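# Stow lit-lamp kits in drawers, return the signalled one

## Task

Some or all of the kits on the tray have a lit lamp beside them, and no two lit lamps share a colour. Place every kit with a lit lamp into its own drawer, using only drawers that held nothing when the scene began, and close all drawers completely; kits with unlit lamps stay on the tray. After a short delay the signal tower shows one of the lit colours. Return the kit whose lamp showed that colour to the tray (no other kit) and again close every drawer completely. Nothing counts if it stays in place only because the robot holds it. Finally release the gripper and move the arm away.

## Robot and tools

Robot: one 6-joint arm with a two-finger gripper. Joint order, used in every row and every per-joint list: waist, shoulder, elbow, forearm roll, wrist pitch, wrist roll. Stated ranges (rad): waist -3.491 to 3.491, shoulder -3.140 to 3.140, elbow -1.187 to 4.328, forearm roll -3.316 to 3.316, wrist pitch -3.140 to 3.140, wrist roll -3.927 to 3.927. True ends may differ by up to 0.010 rad.

Frame: the scene frame has its origin on the table top under the arm base, +z up, +y to the left when facing along +x. The base may be tilted. end_effector_position (metres) is the point between the closed finger pads; end_effector_quat_wxyz is the hand orientation. Fingers point along the gripper's +z and open/close along its y. Fingertips extend about 33 mm past that point when closed, 9 mm when fully open, and travel about 24 mm outward while closing, so keep that clearance above surfaces. Printed hand position can be off, more so at long reach.

The row: 9 numbers, each in [-1, 1]. Numbers 1-6 are joint offsets, scaled so 1.0 equals 1.983 rad (waist, shoulder), 2.38 rad (elbow) or 2.975 rad (the three wrist joints). Numbers 7-9 are absolute gripper settings: position (+1 fully open at 140 mm, about -0.8 pads touch, -1 squeeze until blocked), force_limit (-1 about 14 N, 0 about 60 N, +1 about 107 N), speed (-1 about 30 mm/s, 0 about 140, +1 about 250).

execute_actions(actions): a list of actions; each action is a table of 0 to 15 rows, one row per control step of 1/30 s; if fewer than 15 rows, the final row repeats to fill 15 steps. Joint offsets in every row of an action are measured from the angles at that action's start (not the previous row); for the first action, from the last reported angles. An empty list just returns state and images. An action that would push a joint more than 0.010 rad outward beyond its range is refused; if the first action fails this or any action is malformed, the whole call does nothing. A joint commanded past its real end stops there and may report "joint sent to its limit".

move(target, speed, blocking): target is one 9-number row; its joint offsets are taken from the Joint positions of the latest result that shows them. speed is the top rate in rad/s of the joint with the farthest to go, 0.01 to 2, default 0.5. The path lasts 0.5 to 10 s, all joints finishing together, so the hand curves. It does not avoid obstacles, and this stiff arm can fault if aimed even slightly beyond a firm contact; slow speed and small overshoot soften touches. Gripper numbers apply at the start. The result adds a "move:" line: ending (done, off_target, moving, held, fault), limits=held or limits=none, and the joint farthest from target. blocking=false returns after 0.5 s while motion continues; you must wait or stop before any new rows or moves.

wait(seconds): 0 to 10, holds the last command; returns early if a running move ends. stop(): brakes a running move (needs room; fingers keep moving). zoom_image(camera, region): camera is cam_head_left, cam_head_right or cam_wrist; region [x0, y0, x1, y1] in pixels, at most 504 by 504. finished_scene(scene): pass the current scene number; irreversible, and the goal must already hold.

Motion limits: joint target rates are capped at 2.62 (waist, shoulder), 3.14 (elbow), 3.93 (wrist joints) rad/s with 0.5 s to ramp up. Targets stay within 0.805 rad (waist, shoulder), 0.966 (elbow), 1.21 (wrist joints) of measured angles, and are scaled back if they would put the hand over 70 mm from where it is. Big changes therefore take several actions; finish leftovers in the next action. "joint command not followed" means a clearance check altered targets (mounts and posts count as the arm).

Results: Joint positions, velocities (rad, rad/s) and Joint targets in joint order; flange force (outside force on the gripper, includes held weight, noisy, may say "no reading"); object_status: 0 moving, 1 blocked while opening, 2 blocked while closing (a grip), 3 reached position or pads met. To grip, send -1 and confirm 2. To squeeze harder, raise force_limit and switch position between -1 and -0.98. position_measured runs 3 (open) to 230 (closed) counts, not linear.

Cameras (504x504 each): cam_head_left, cam_head_right (fixed) and cam_wrist (fisheye, on the hand); calibration matrices are supplied and may be off by a few degrees and millimetres.

Avoid: torque at load limits (152 N m for waist, shoulder, elbow; 38 N m for wrist joints, including held weight) or 150 N outside force, which stop the arm for 10 s; motor overheating from long loaded holds; drops, slips, slams, hard pushes, and anything leaving the table. Parts may be tugged briefly, so grip firmly. The simulation runs while you deliberate, with the last command held.

Each tool is called after "Call:" as a command line: name --argument value for each argument, lists and objects as JSON in quotes; but a table of rows of numbers goes row by row, as --pt "numbers of a row", without its own name.

## Session

Call:
execute_actions --actions '[]'

Scene clock: 0.00 s.
end_effector_position=(+0.3271, +0.1973, +0.1359) position_measured=3 object_status=3 end_effector_quat_wxyz=(-0.002, +0.443, +0.896, -0.004)
Joint names: [waist, shoulder, elbow, forearm roll, wrist pitch, wrist roll]
Joint positions: [ 1.082  0.19  -0.737  0.264 -0.74   2.579]
Joint velocities: [-0.     0.001  0.     0.    -0.     0.   ]
Flange force (N, the push that the arm receives, along the gripper's own x y z axes): no reading
Joint targets: [1.082 0.190 -0.737 0.264 -0.740 2.579]
camera_calibration (this result's frames):
cam_wrist: T_world_to_cam=[[0.904745, 0.425953, -0.000302513, -0.381697], [0.389249, -0.826496, 0.406682, -0.00138711], [0.172977, -0.368062, -0.91357, 0.327435], [0, 0, 0, 1]] pos_world=[0.289239, 0.281954, 0.299583]

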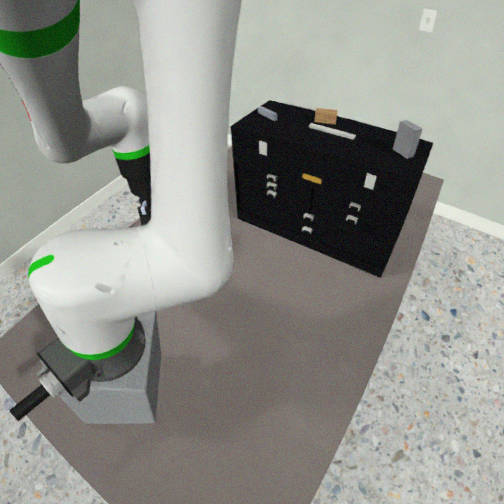

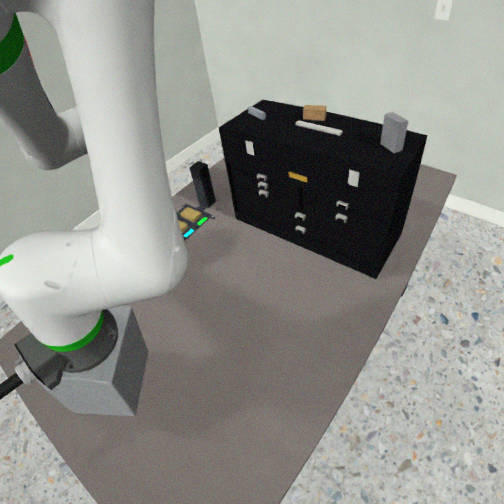

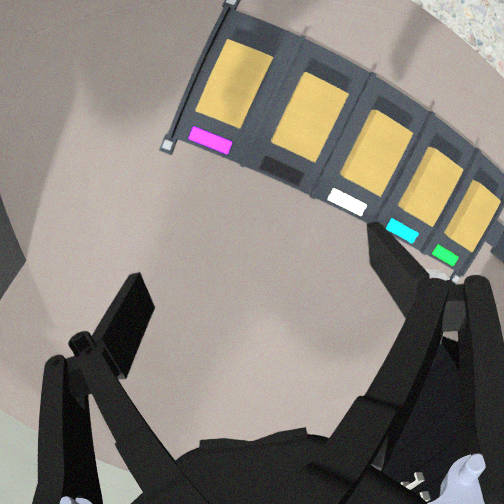

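Call:
move --target '[-0.6263,-0.2022,0.1361,-0.036,-0.1738,-0.3526,0,0,0]' --speed 0.8

Call:
move --target '[-0.1256,0.0983,-0.321,0.1244,0.6923,0,0,0,0]' --speed 1.0

Scene clock: 7.23 s.
end_effector_position=(+0.3427, -0.2841, +0.3182) position_measured=129 object_status=3 end_effector_quat_wxyz=(+0.010, +0.993, -0.114, -0.019)
Joint names: [waist, shoulder, elbow, forearm roll, wrist pitch, wrist roll]
Joint positions: [-0.16  -0.211 -0.413  0.157 -1.258  1.53 ]
Joint velocities: [-0.001  0.001  0.001  0.    -0.     0.001]
Flange force (N, the push that the arm receives, along the gripper's own x y z axes): [-4.9 -5.3 3.2]
Joint targets: [-0.160 -0.211 -0.413 0.157 -1.258 1.530]
move: done; limits=none; farthest joint: the waist, 0.000 radians from its target (1.242 radians at the start)
camera_calibration (this result's frames):
cam_wrist: T_world_to_cam=[[-0.425883, -0.90389, 0.040086, -0.125306], [-0.808777, 0.400181, 0.43097, 0.271835], [-0.405591, 0.151122, -0.901475, 0.655939], [0, 0, 0, 1]] pos_world=[0.432532, -0.321173, 0.479183]

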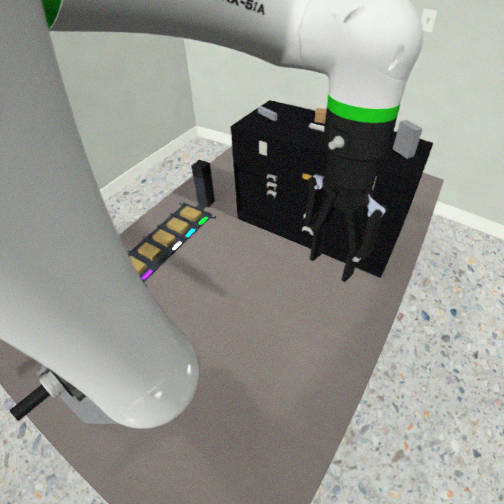

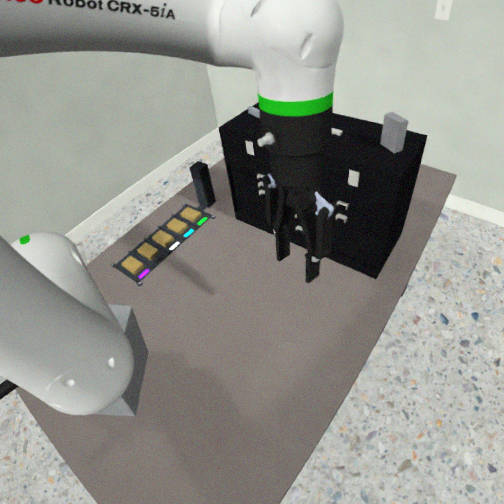

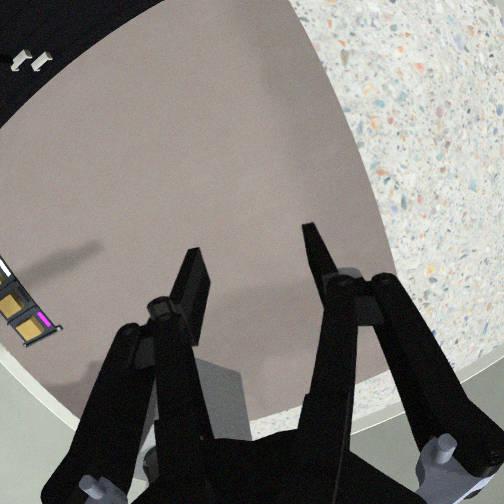

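Scene clock: 9.83 s.
end_effector_position=(+0.4791, -0.2358, +0.2264) position_measured=129 object_status=3 end_effector_quat_wxyz=(+0.003, +0.866, +0.003, +0.500)
Joint names: [waist, shoulder, elbow, forearm roll, wrist pitch, wrist roll]
Joint positions: [-0.409 -0.016 -1.177  0.527  0.802  1.53 ]
Joint velocities: [-0.001 -0.001 -0.     0.001  0.001  0.   ]
Flange force (N, the push that the arm receives, along the gripper's own x y z axes): no reading
Joint targets: [-0.409 -0.016 -1.177 0.527 0.802 1.530]
move: done; limits=none; farthest joint: the waist, 0.000 radians from its target (0.249 radians at the start)
camera_calibration (this result's frames):
cam_wrist: T_world_to_cam=[[-0.110243, -0.979429, -0.169014, -0.14151], [-0.797805, 0.188618, -0.572652, 0.574545], [0.592751, 0.0717097, -0.802187, 0.101752], [0, 0, 0, 1]] pos_world=[0.382461, -0.254266, 0.386721]

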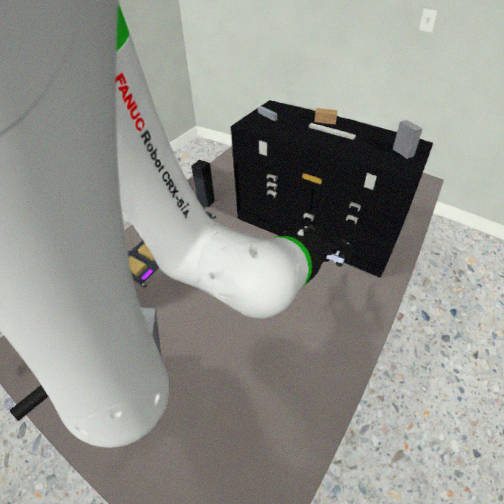

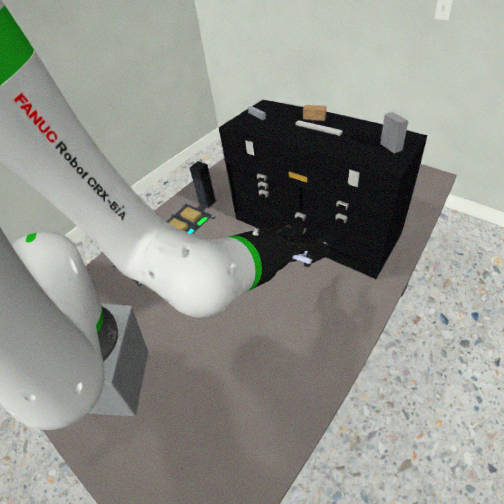

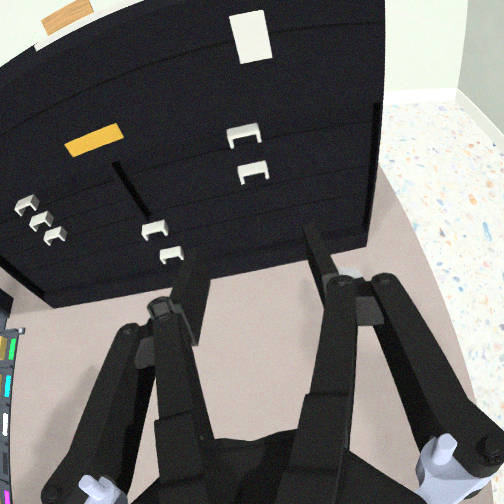

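Call:
move --target '[0.1003,0.0706,0.1057,-0.0727,-0.0465,0.017,0,0,0]' --speed 0.2

Scene clock: 14.67 s.
end_effector_position=(+0.5855, -0.2349, +0.2262) position_measured=129 object_status=3 end_effector_quat_wxyz=(+0.002, +0.866, +0.003, +0.500)
Joint names: [waist, shoulder, elbow, forearm roll, wrist pitch, wrist roll]
Joint positions: [-0.21   0.124 -0.926  0.311  0.664  1.581]
Joint velocities: [ 0.     0.002  0.001  0.    -0.     0.001]
Flange force (N, the push that the arm receives, along the gripper's own x y z axes): [0.4 -5.1 -4.2]
Joint targets: [-0.210 0.124 -0.926 0.311 0.664 1.581]
move: done; limits=none; farthest joint: the waist, 0.000 radians from its target (0.199 radians at the start)
camera_calibration (this result's frames):
cam_wrist: T_world_to_cam=[[-0.110039, -0.979037, -0.171401, -0.128436], [-0.798221, 0.189801, -0.571681, 0.659418], [0.592229, 0.0739089, -0.802373, 0.0393171], [0, 0, 0, 1]] pos_world=[0.488943, -0.253807, 0.38651]

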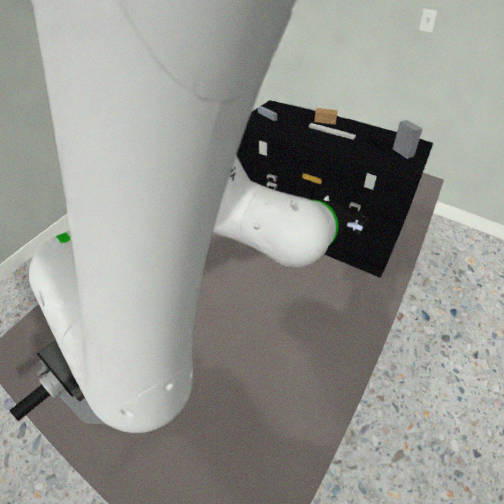

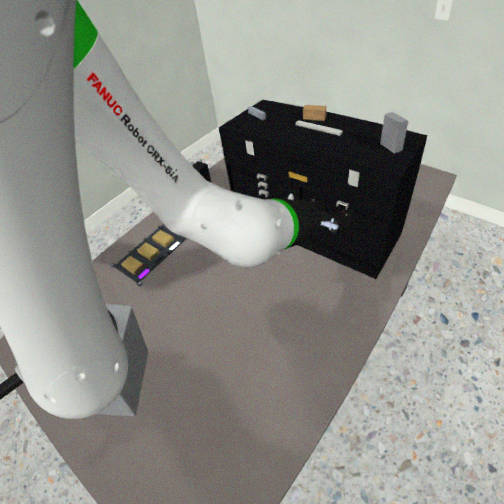

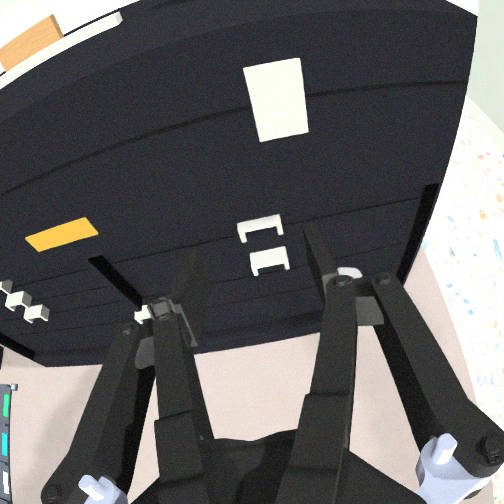

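Call:
move --target '[0.0018,0.0088,0.0135,-0.0052,-0.0047,0.0014,0,0,0]' --speed 0.05

Scene clock: 20.40 s.
end_effector_position=(+0.5964, -0.2411, +0.2265) position_measured=129 object_status=3 end_effector_quat_wxyz=(+0.005, +0.866, -0.001, +0.500)
Joint names: [waist, shoulder, elbow, forearm roll, wrist pitch, wrist roll]
Joint positions: [-0.207  0.141 -0.894  0.295  0.65   1.585]
Joint velocities: [ 0.    -0.001  0.    -0.001 -0.     0.001]
Flange force (N, the push that the arm receives, along the gripper's own x y z axes): [-0.1 -3.6 -4.8]
Joint targets: [-0.207 0.141 -0.894 0.295 0.650 1.585]
move: done; limits=none; farthest joint: the waist, 0.000 radians from its target (0.004 radians at the start)
camera_calibration (this result's frames):
cam_wrist: T_world_to_cam=[[-0.120106, -0.978074, -0.170134, -0.127294], [-0.795919, 0.197297, -0.572352, 0.670025], [0.59337, 0.0666701, -0.802164, 0.0310441], [0, 0, 0, 1]] pos_world=[0.499576, -0.258766, 0.386736]

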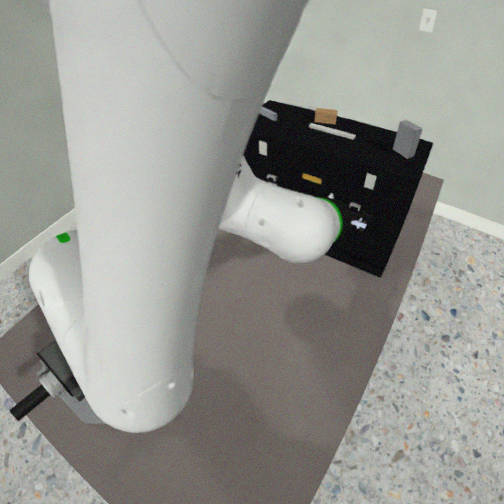

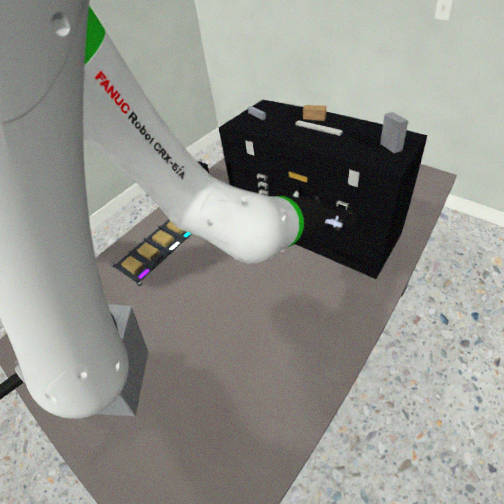

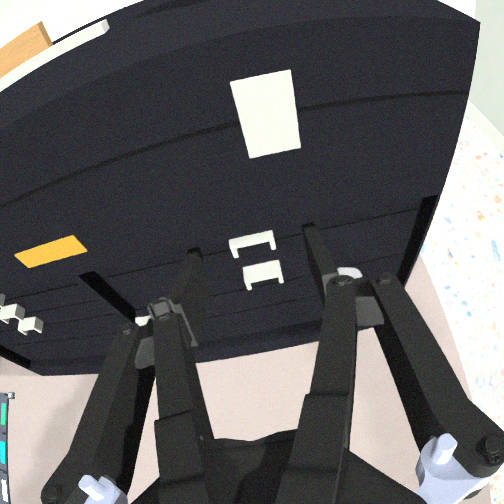

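Call:
move --target '[0,0,0,0,0,0,-1,0,0]'

Call:
move --target '[-0.0459,-0.0449,-0.0672,0.0333,0.0266,-0.0084,-1,0,0]' --speed 0.08

Scene clock: 24.00 s.
end_effector_position=(+0.5965, -0.2411, +0.2265) position_measured=194 object_status=2 end_effector_quat_wxyz=(+0.005, +0.866, -0.001, +0.500)
Joint names: [waist, shoulder, elbow, forearm roll, wrist pitch, wrist roll]
Joint positions: [-0.207  0.141 -0.894  0.295  0.65   1.585]
Joint velocities: [-0.001  0.001  0.     0.     0.    -0.   ]
Flange force (N, the push that the arm receives, along the gripper's own x y z axes): [1.3 6.0 -8.3]
Joint targets: [-0.207 0.141 -0.894 0.295 0.650 1.585]
move: done; limits=none; farthest joint: the waist, 0.000 radians from its target (0.000 radians at the start)
camera_calibration (this result's frames):
cam_wrist: T_world_to_cam=[[-0.120142, -0.978069, -0.170139, -0.127284], [-0.795885, 0.197332, -0.572387, 0.670064], [0.593408, 0.0666432, -0.802138, 0.0310067], [0, 0, 0, 1]] pos_world=[0.499602, -0.258784, 0.386752]

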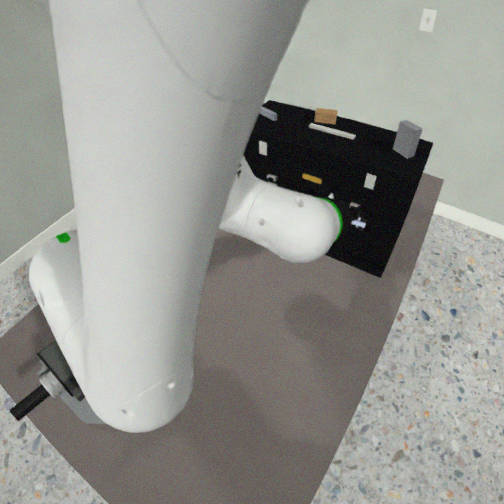

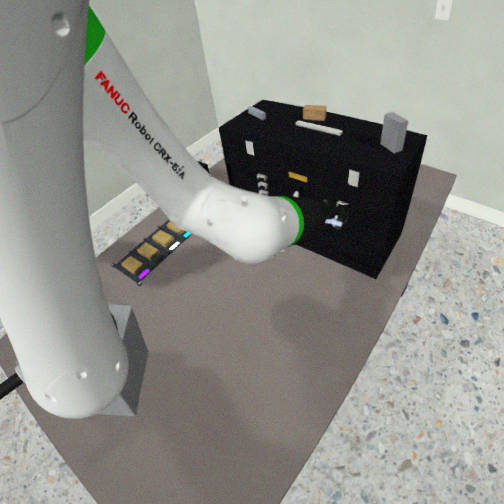

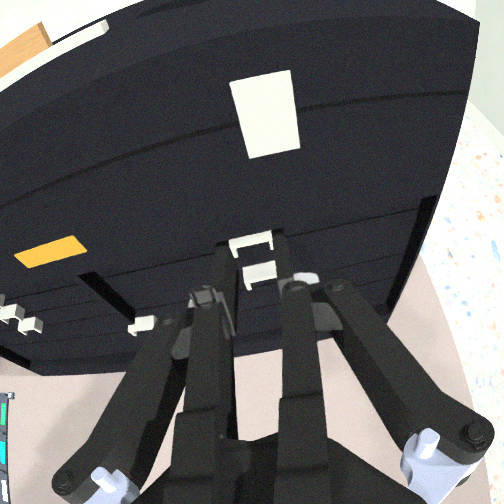

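Scene clock: 26.30 s.
end_effector_position=(+0.5299, -0.2415, +0.2254) position_measured=194 object_status=2 end_effector_quat_wxyz=(+0.006, +0.867, -0.001, +0.499)
Joint names: [waist, shoulder, elbow, forearm roll, wrist pitch, wrist roll]
Joint positions: [-0.298  0.052 -1.053  0.394  0.729  1.56 ]
Joint velocities: [ 0.    -0.    -0.001  0.001  0.     0.   ]
Flange force (N, the push that the arm receives, along the gripper's own x y z axes): [18.7 10.8 -13.1]
Joint targets: [-0.298 0.052 -1.053 0.394 0.729 1.560]
move: done; limits=none; farthest joint: the elbow, 0.001 radians from its target (0.160 radians at the start)
camera_calibration (this result's frames):
cam_wrist: T_world_to_cam=[[-0.121234, -0.978173, -0.168757, -0.135622], [-0.797007, 0.197265, -0.570847, 0.616825], [0.591677, 0.0652947, -0.803526, 0.0705476], [0, 0, 0, 1]] pos_world=[0.433431, -0.258946, 0.385912]

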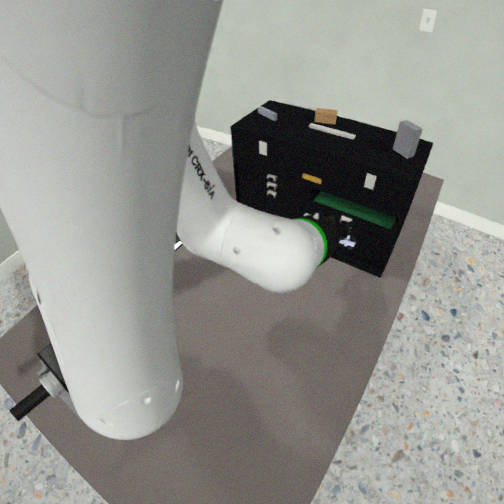

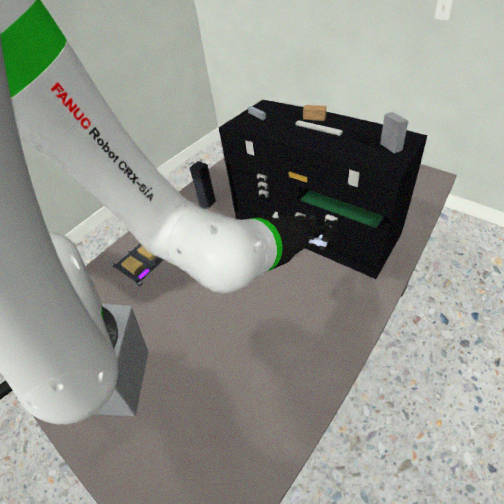

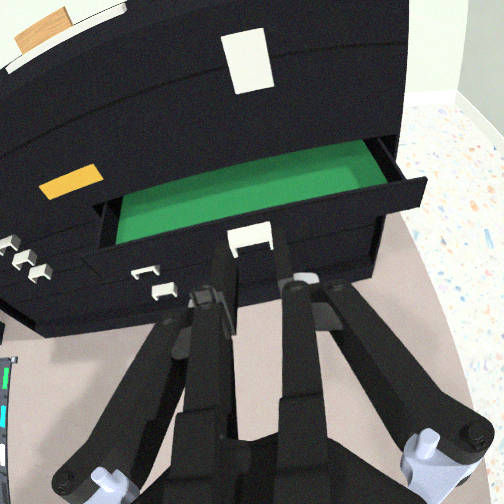

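Call:
move --target '[-0.063,-0.0348,-0.0519,0.0447,0.0245,-0.01,-1,0,0]' --speed 0.07

Call:
move --target '[0,0,0,0,0,0,1,0,0]'

Call:
move --target '[0,0,0,0,-0.1,0,1,0,0]'

Scene clock: 31.43 s.
end_effector_position=(+0.4762, -0.2423, +0.2262) position_measured=194 object_status=2 end_effector_quat_wxyz=(+0.008, +0.866, -0.002, +0.499)
Joint names: [waist, shoulder, elbow, forearm roll, wrist pitch, wrist roll]
Joint positions: [-0.423 -0.017 -1.177  0.527  0.802  1.53 ]
Joint velocities: [-0.     0.001 -0.001  0.     0.    -0.   ]
Flange force (N, the push that the arm receives, along the gripper's own x y z axes): no reading
Joint targets: [-0.423 -0.017 -1.177 0.527 0.802 1.530]
move: done; limits=none; farthest joint: the waist, 0.000 radians from its target (0.125 radians at the start)
camera_calibration (this result's frames):
cam_wrist: T_world_to_cam=[[-0.123538, -0.978219, -0.16681, -0.142165], [-0.79611, 0.19805, -0.571826, 0.574573], [0.592408, 0.0621572, -0.803237, 0.101857], [0, 0, 0, 1]] pos_world=[0.37952, -0.259194, 0.386657]

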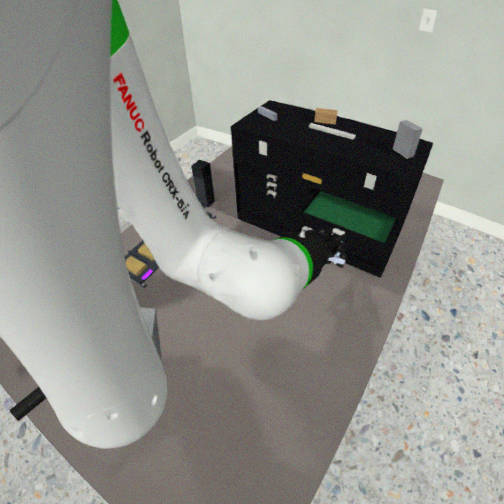

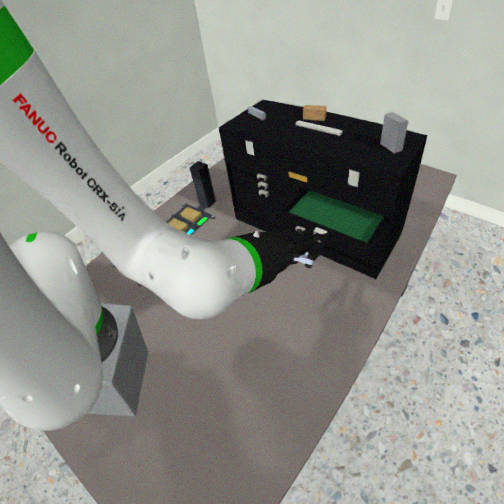

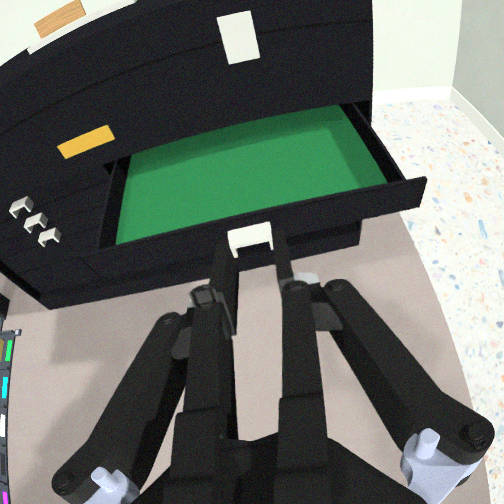

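Scene clock: 32.50 s.
end_effector_position=(+0.4762, -0.2423, +0.2262) position_measured=3 object_status=0 end_effector_quat_wxyz=(+0.008, +0.866, -0.002, +0.499)
Joint names: [waist, shoulder, elbow, forearm roll, wrist pitch, wrist roll]
Joint positions: [-0.423 -0.017 -1.177  0.527  0.802  1.53 ]
Joint velocities: [ 0.    -0.001  0.     0.     0.    -0.001]
Flange force (N, the push that the arm receives, along the gripper's own x y z axes): no reading
Joint targets: [-0.423 -0.017 -1.177 0.527 0.802 1.530]
move: done; limits=none; farthest joint: the waist, 0.000 radians from its target (0.000 radians at the start)
camera_calibration (this result's frames):
cam_wrist: T_world_to_cam=[[-0.123554, -0.978218, -0.166807, -0.142162], [-0.796102, 0.198062, -0.571834, 0.574572], [0.592416, 0.0621432, -0.803232, 0.101859], [0, 0, 0, 1]] pos_world=[0.379511, -0.259196, 0.386663]

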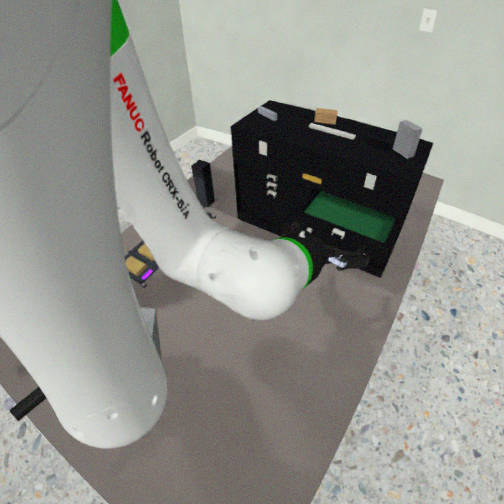

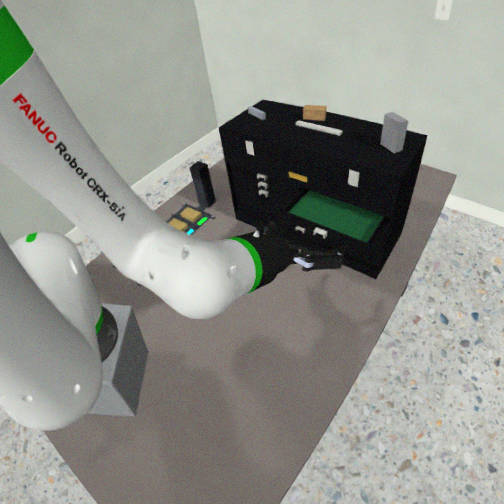

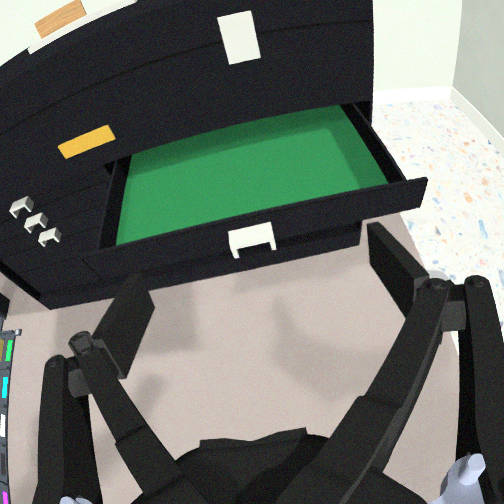

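Scene clock: 33.53 s.
end_effector_position=(+0.4103, -0.2468, +0.1437) position_measured=3 object_status=3 end_effector_quat_wxyz=(+0.012, +0.931, -0.006, +0.366)
Joint names: [waist, shoulder, elbow, forearm roll, wrist pitch, wrist roll]
Joint positions: [-0.423 -0.017 -1.177  0.527  0.504  1.53 ]
Joint velocities: [ 0.001  0.001  0.     0.    -0.    -0.001]
Flange force (N, the push that the arm receives, along the gripper's own x y z axes): no reading
Joint targets: [-0.423 -0.017 -1.177 0.527 0.504 1.530]
move: done; limits=none; farthest joint: the waist, 0.000 radians from its target (0.000 radians at the start)
camera_calibration (this result's frames):
cam_wrist: T_world_to_cam=[[-0.179845, -0.976517, -0.118622, -0.151828], [-0.925958, 0.208759, -0.314678, 0.494785], [0.332052, 0.0532456, -0.941757, 0.199488], [0, 0, 0, 1]] pos_world=[0.364604, -0.262176, 0.325557]

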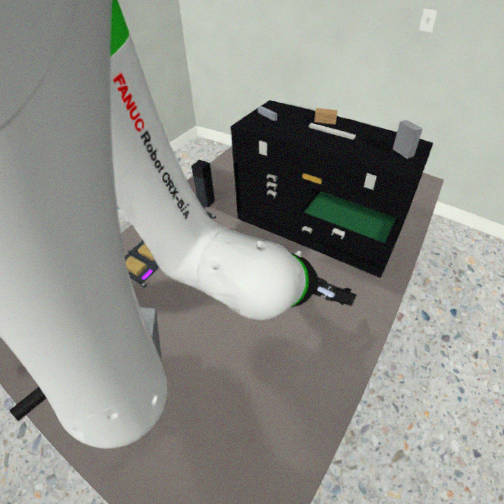

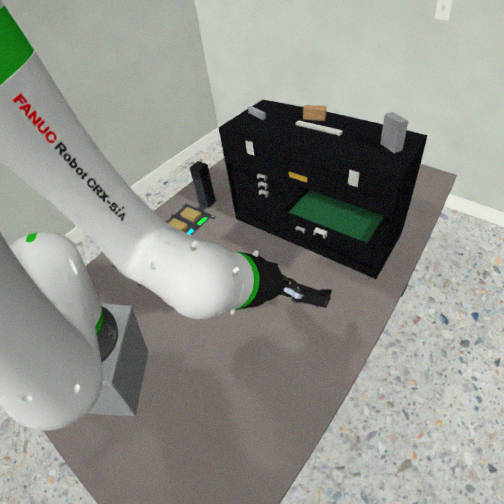

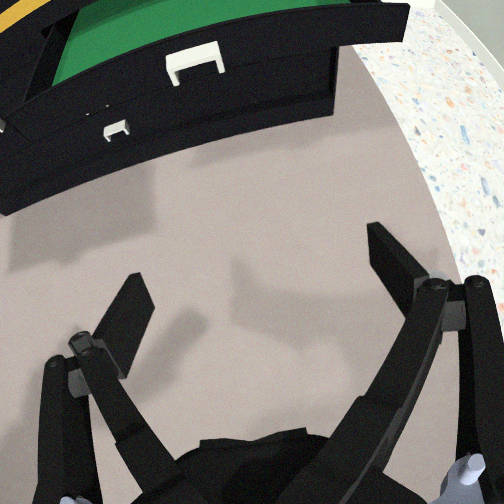

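Call:
move --target '[0.3071,0,0,-0.2397,0,0.0703,0,0,0]' --speed 0.7

Call:
move --target '[0.3021,0.0701,0.0811,-0.278,0.0605,0.1445,0,0,0]' --speed 0.7

Call:
move --target '[-0.0852,-0.056,0.0517,-0.0101,-0.001,0.076,0,0,0]' --speed 0.3

Call:
move --target '[-0.0489,0.059,0.0622,0.0287,-0.0242,-0.005,0,0,0]' --speed 0.1

Scene clock: 41.83 s.
end_effector_position=(+0.4309, -0.1011, +0.1362) position_measured=129 object_status=3 end_effector_quat_wxyz=(-0.055, +0.920, +0.001, +0.388)
Joint names: [waist, shoulder, elbow, forearm roll, wrist pitch, wrist roll]
Joint positions: [ 0.186 -0.017 -1.177 -0.186  0.504  1.74 ]
Joint velocities: [ 0.    -0.001 -0.    -0.    -0.     0.   ]
Flange force (N, the push that the arm receives, along the gripper's own x y z axes): no reading
Joint targets: [0.186 -0.017 -1.177 -0.186 0.504 1.740]
move: done; limits=none; farthest joint: the waist, 0.000 radians from its target (0.609 radians at the start)
camera_calibration (this result's frames):
cam_wrist: T_world_to_cam=[[-0.110184, -0.963637, -0.243439, -0.0184525], [-0.921928, 0.190605, -0.337221, 0.480623], [0.37136, 0.187277, -0.909406, 0.169941], [0, 0, 0, 1]] pos_world=[0.377958, -0.141216, 0.312129]

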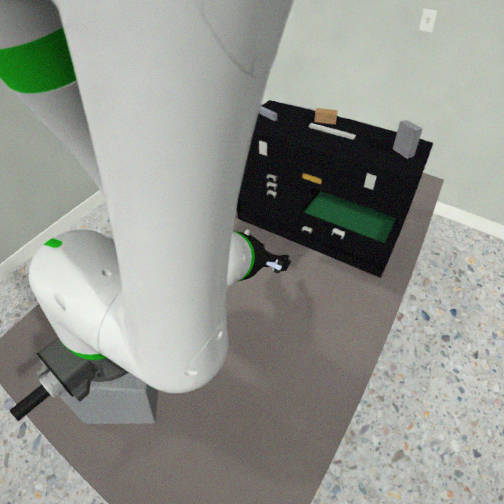

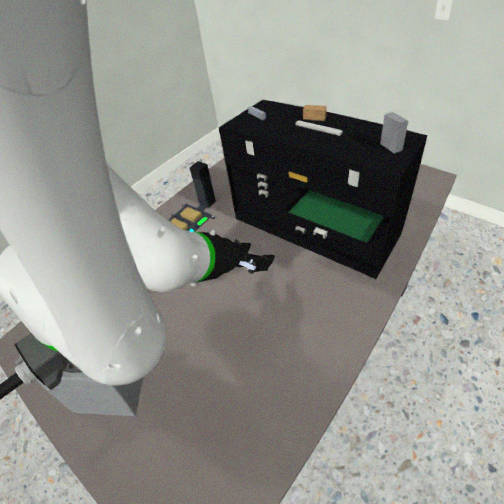

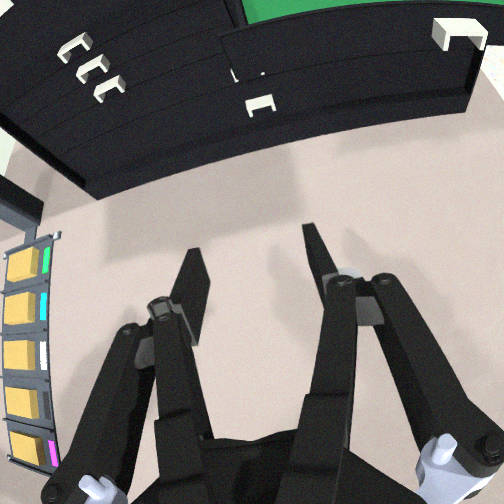

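Scene clock: 43.50 s.
end_effector_position=(+0.4467, +0.0573, +0.1512) position_measured=129 object_status=3 end_effector_quat_wxyz=(-0.046, +0.901, +0.030, +0.430)
Joint names: [waist, shoulder, elbow, forearm roll, wrist pitch, wrist roll]
Joint positions: [ 0.785  0.122 -0.984 -1.013  0.684  2.169]
Joint velocities: [-0.     0.001  0.001 -0.001 -0.    -0.001]
Flange force (N, the push that the arm receives, along the gripper's own x y z axes): no reading
Joint targets: [0.785 0.122 -0.984 -1.013 0.684 2.169]
move: done; limits=none; farthest joint: the waist, 0.000 radians from its target (0.599 radians at the start)
camera_calibration (this result's frames):
cam_wrist: T_world_to_cam=[[-0.0483755, -0.975511, -0.214564, 0.108232], [-0.892763, 0.138562, -0.42869, 0.473853], [0.447923, 0.170816, -0.877603, 0.110004], [0, 0, 0, 1]] pos_world=[0.379001, 0.021133, 0.322899]

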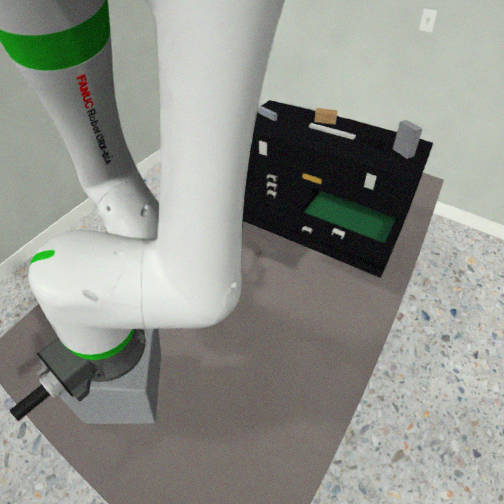

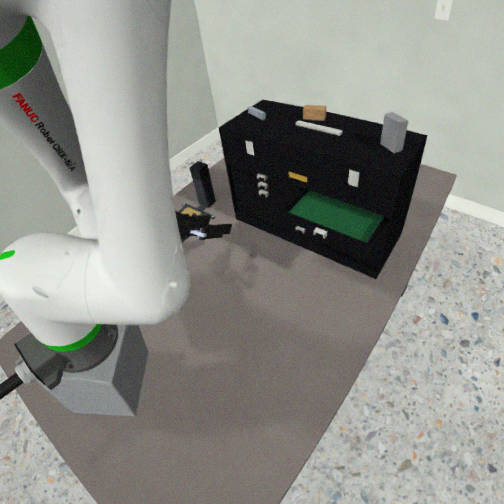

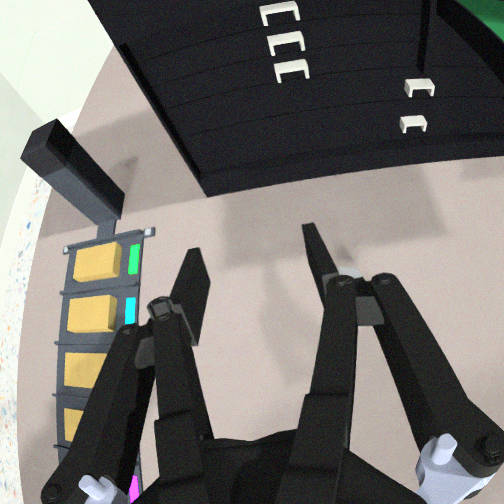

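Scene clock: 44.67 s.
end_effector_position=(+0.5307, +0.0122, +0.2256) position_measured=129 object_status=3 end_effector_quat_wxyz=(+0.006, +0.866, -0.002, +0.499)
Joint names: [waist, shoulder, elbow, forearm roll, wrist pitch, wrist roll]
Joint positions: [ 0.616  0.011 -0.861 -1.043  0.681  2.395]
Joint velocities: [-0.     0.     0.    -0.     0.     0.001]
Flange force (N, the push that the arm receives, along the gripper's own x y z axes): no reading
Joint targets: [0.616 0.011 -0.861 -1.043 0.681 2.395]
move: done; limits=none; farthest joint: the waist, 0.000 radians from its target (0.169 radians at the start)
camera_calibration (this result's frames):
cam_wrist: T_world_to_cam=[[-0.121555, -0.977945, -0.169846, 0.113071], [-0.796809, 0.198176, -0.570808, 0.56734], [0.591879, 0.0659506, -0.803325, 0.0534978], [0, 0, 0, 1]] pos_world=[0.434142, -0.00538449, 0.386023]

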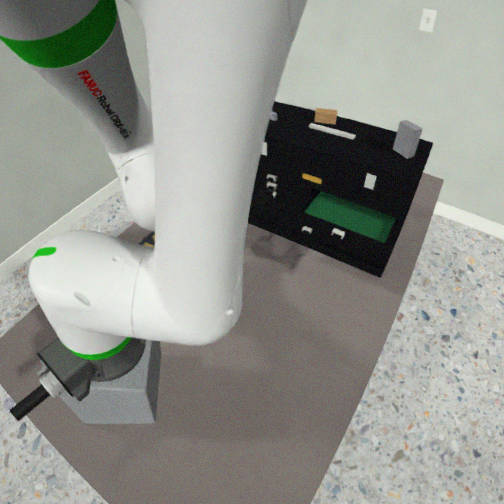

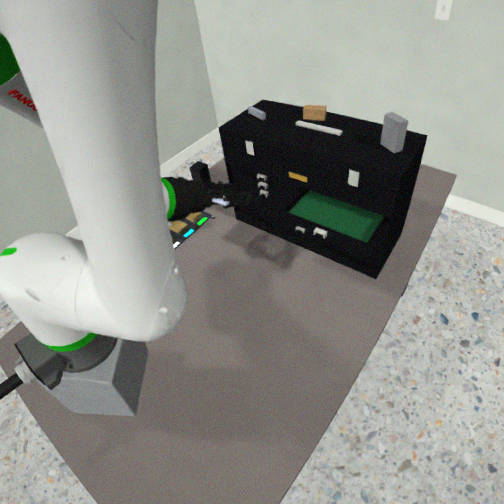

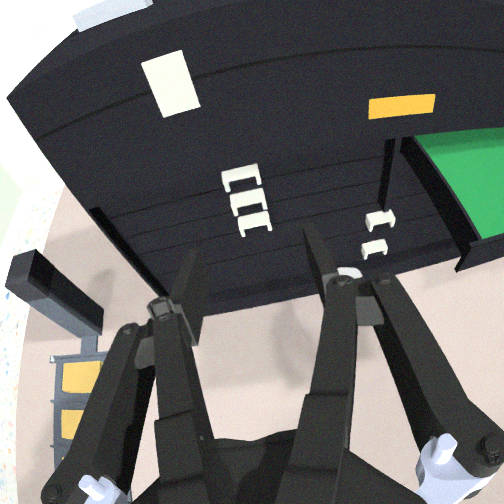

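Scene clock: 46.47 s.
end_effector_position=(+0.5966, +0.0122, +0.2244) position_measured=129 object_status=3 end_effector_quat_wxyz=(+0.005, +0.867, -0.001, +0.499)
Joint names: [waist, shoulder, elbow, forearm roll, wrist pitch, wrist roll]
Joint positions: [ 0.52   0.128 -0.713 -0.958  0.609  2.381]
Joint velocities: [ 0.     0.001  0.001  0.    -0.    -0.   ]
Flange force (N, the push that the arm receives, along the gripper's own x y z axes): no reading
Joint targets: [0.520 0.128 -0.713 -0.958 0.609 2.381]
move: done; limits=none; farthest joint: the waist, 0.001 radians from its target (0.097 radians at the start)
camera_calibration (this result's frames):
cam_wrist: T_world_to_cam=[[-0.120322, -0.977919, -0.170874, 0.120416], [-0.797504, 0.197721, -0.569995, 0.61944], [0.591194, 0.0676898, -0.803684, 0.0139797], [0, 0, 0, 1]] pos_world=[0.50023, -0.00566496, 0.384889]

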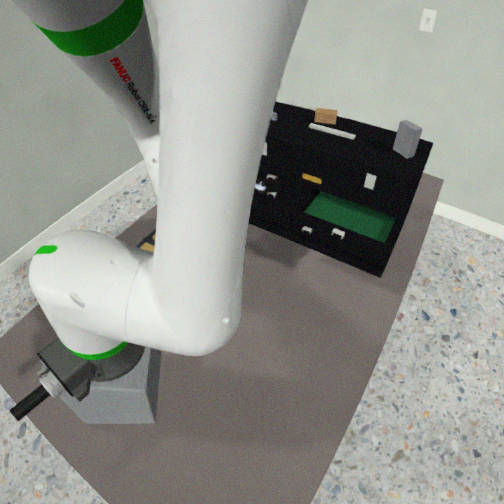

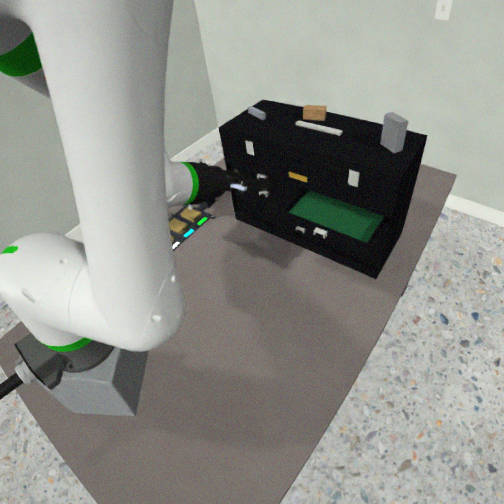

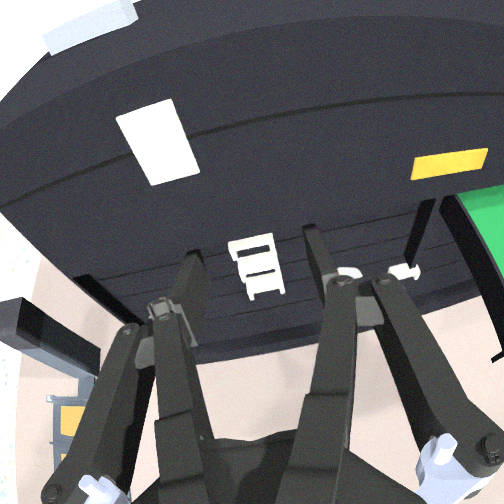

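Raise ~1 mm, grip, pull.

Call:
move --target '[0,-0.001,0,0,0,0,-1,0,-0.5]'

Call:
move --target '[0.0487,-0.058,-0.0622,-0.0287,0.0242,0.005,-1,0,0]' --speed 0.08

Scene clock: 50.03 s.
end_effector_position=(+0.5970, +0.0122, +0.2254) position_measured=193 object_status=2 end_effector_quat_wxyz=(+0.005, +0.866, -0.002, +0.500)
Joint names: [waist, shoulder, elbow, forearm roll, wrist pitch, wrist roll]
Joint positions: [ 0.52   0.126 -0.713 -0.958  0.609  2.381]
Joint velocities: [ 0.001  0.    -0.     0.     0.     0.001]
Flange force (N, the push that the arm receives, along the gripper's own x y z axes): no reading
Joint targets: [0.520 0.126 -0.713 -0.958 0.609 2.381]
move: done; limits=none; farthest joint: the waist, 0.000 radians from its target (0.000 radians at the start)
camera_calibration (this result's frames):
cam_wrist: T_world_to_cam=[[-0.120359, -0.97773, -0.171926, 0.12085], [-0.796439, 0.198486, -0.571216, 0.619967], [0.592619, 0.0681773, -0.802592, 0.0135055], [0, 0, 0, 1]] pos_world=[0.500308, -0.00581664, 0.385752]

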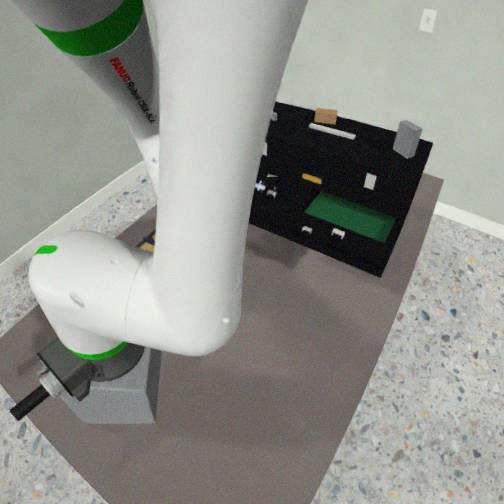

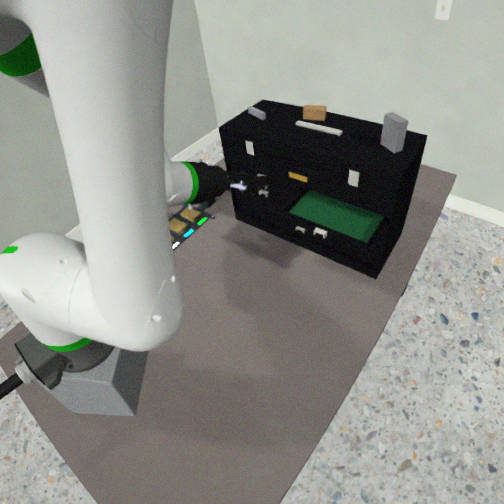

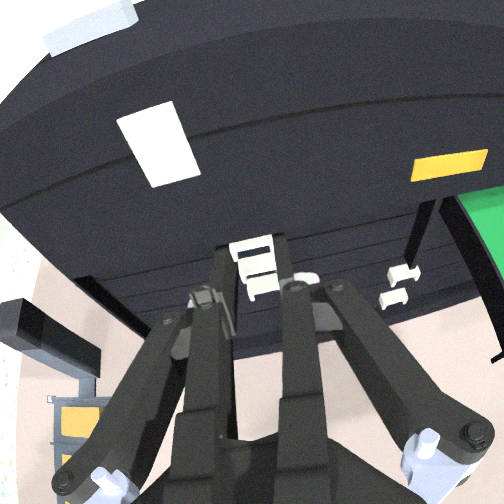

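Scene clock: 52.17 s.
end_effector_position=(+0.5308, +0.0121, +0.2256) position_measured=193 object_status=2 end_effector_quat_wxyz=(+0.006, +0.866, -0.002, +0.499)
Joint names: [waist, shoulder, elbow, forearm roll, wrist pitch, wrist roll]
Joint positions: [ 0.616  0.011 -0.861 -1.043  0.681  2.395]
Joint velocities: [ 0.    -0.001 -0.001 -0.     0.     0.001]
Flange force (N, the push that the arm receives, along the gripper's own x y z axes): no reading
Joint targets: [0.616 0.011 -0.861 -1.043 0.681 2.395]
move: done; limits=none; farthest joint: the forearm roll, 0.001 radians from its target (0.086 radians at the start)
camera_calibration (this result's frames):
cam_wrist: T_world_to_cam=[[-0.121825, -0.977909, -0.169862, 0.113086], [-0.796749, 0.198407, -0.570812, 0.567389], [0.591903, 0.0657982, -0.803319, 0.053467], [0, 0, 0, 1]] pos_world=[0.434196, -0.00550427, 0.386032]

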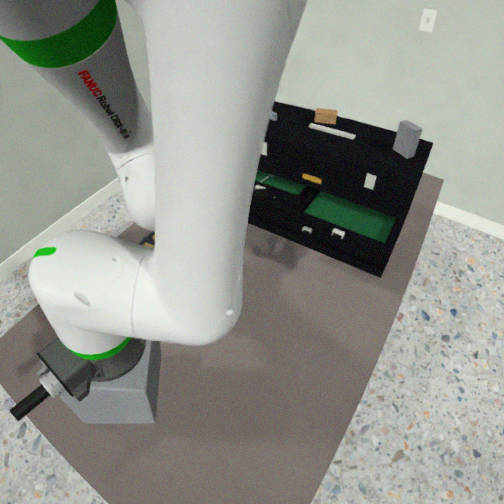

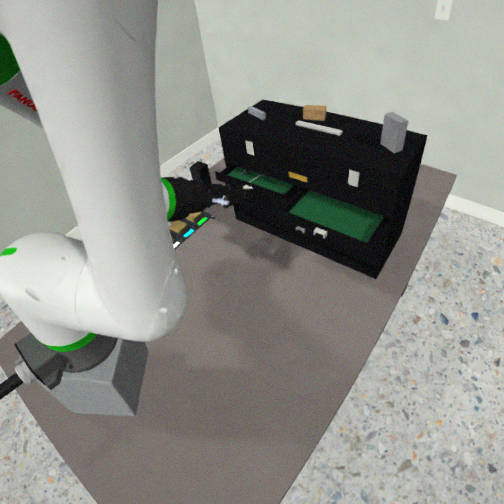

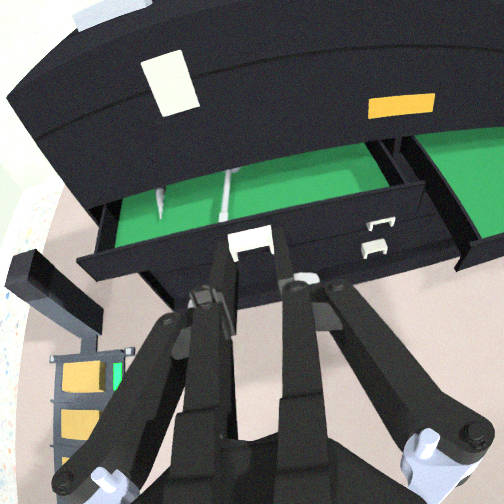

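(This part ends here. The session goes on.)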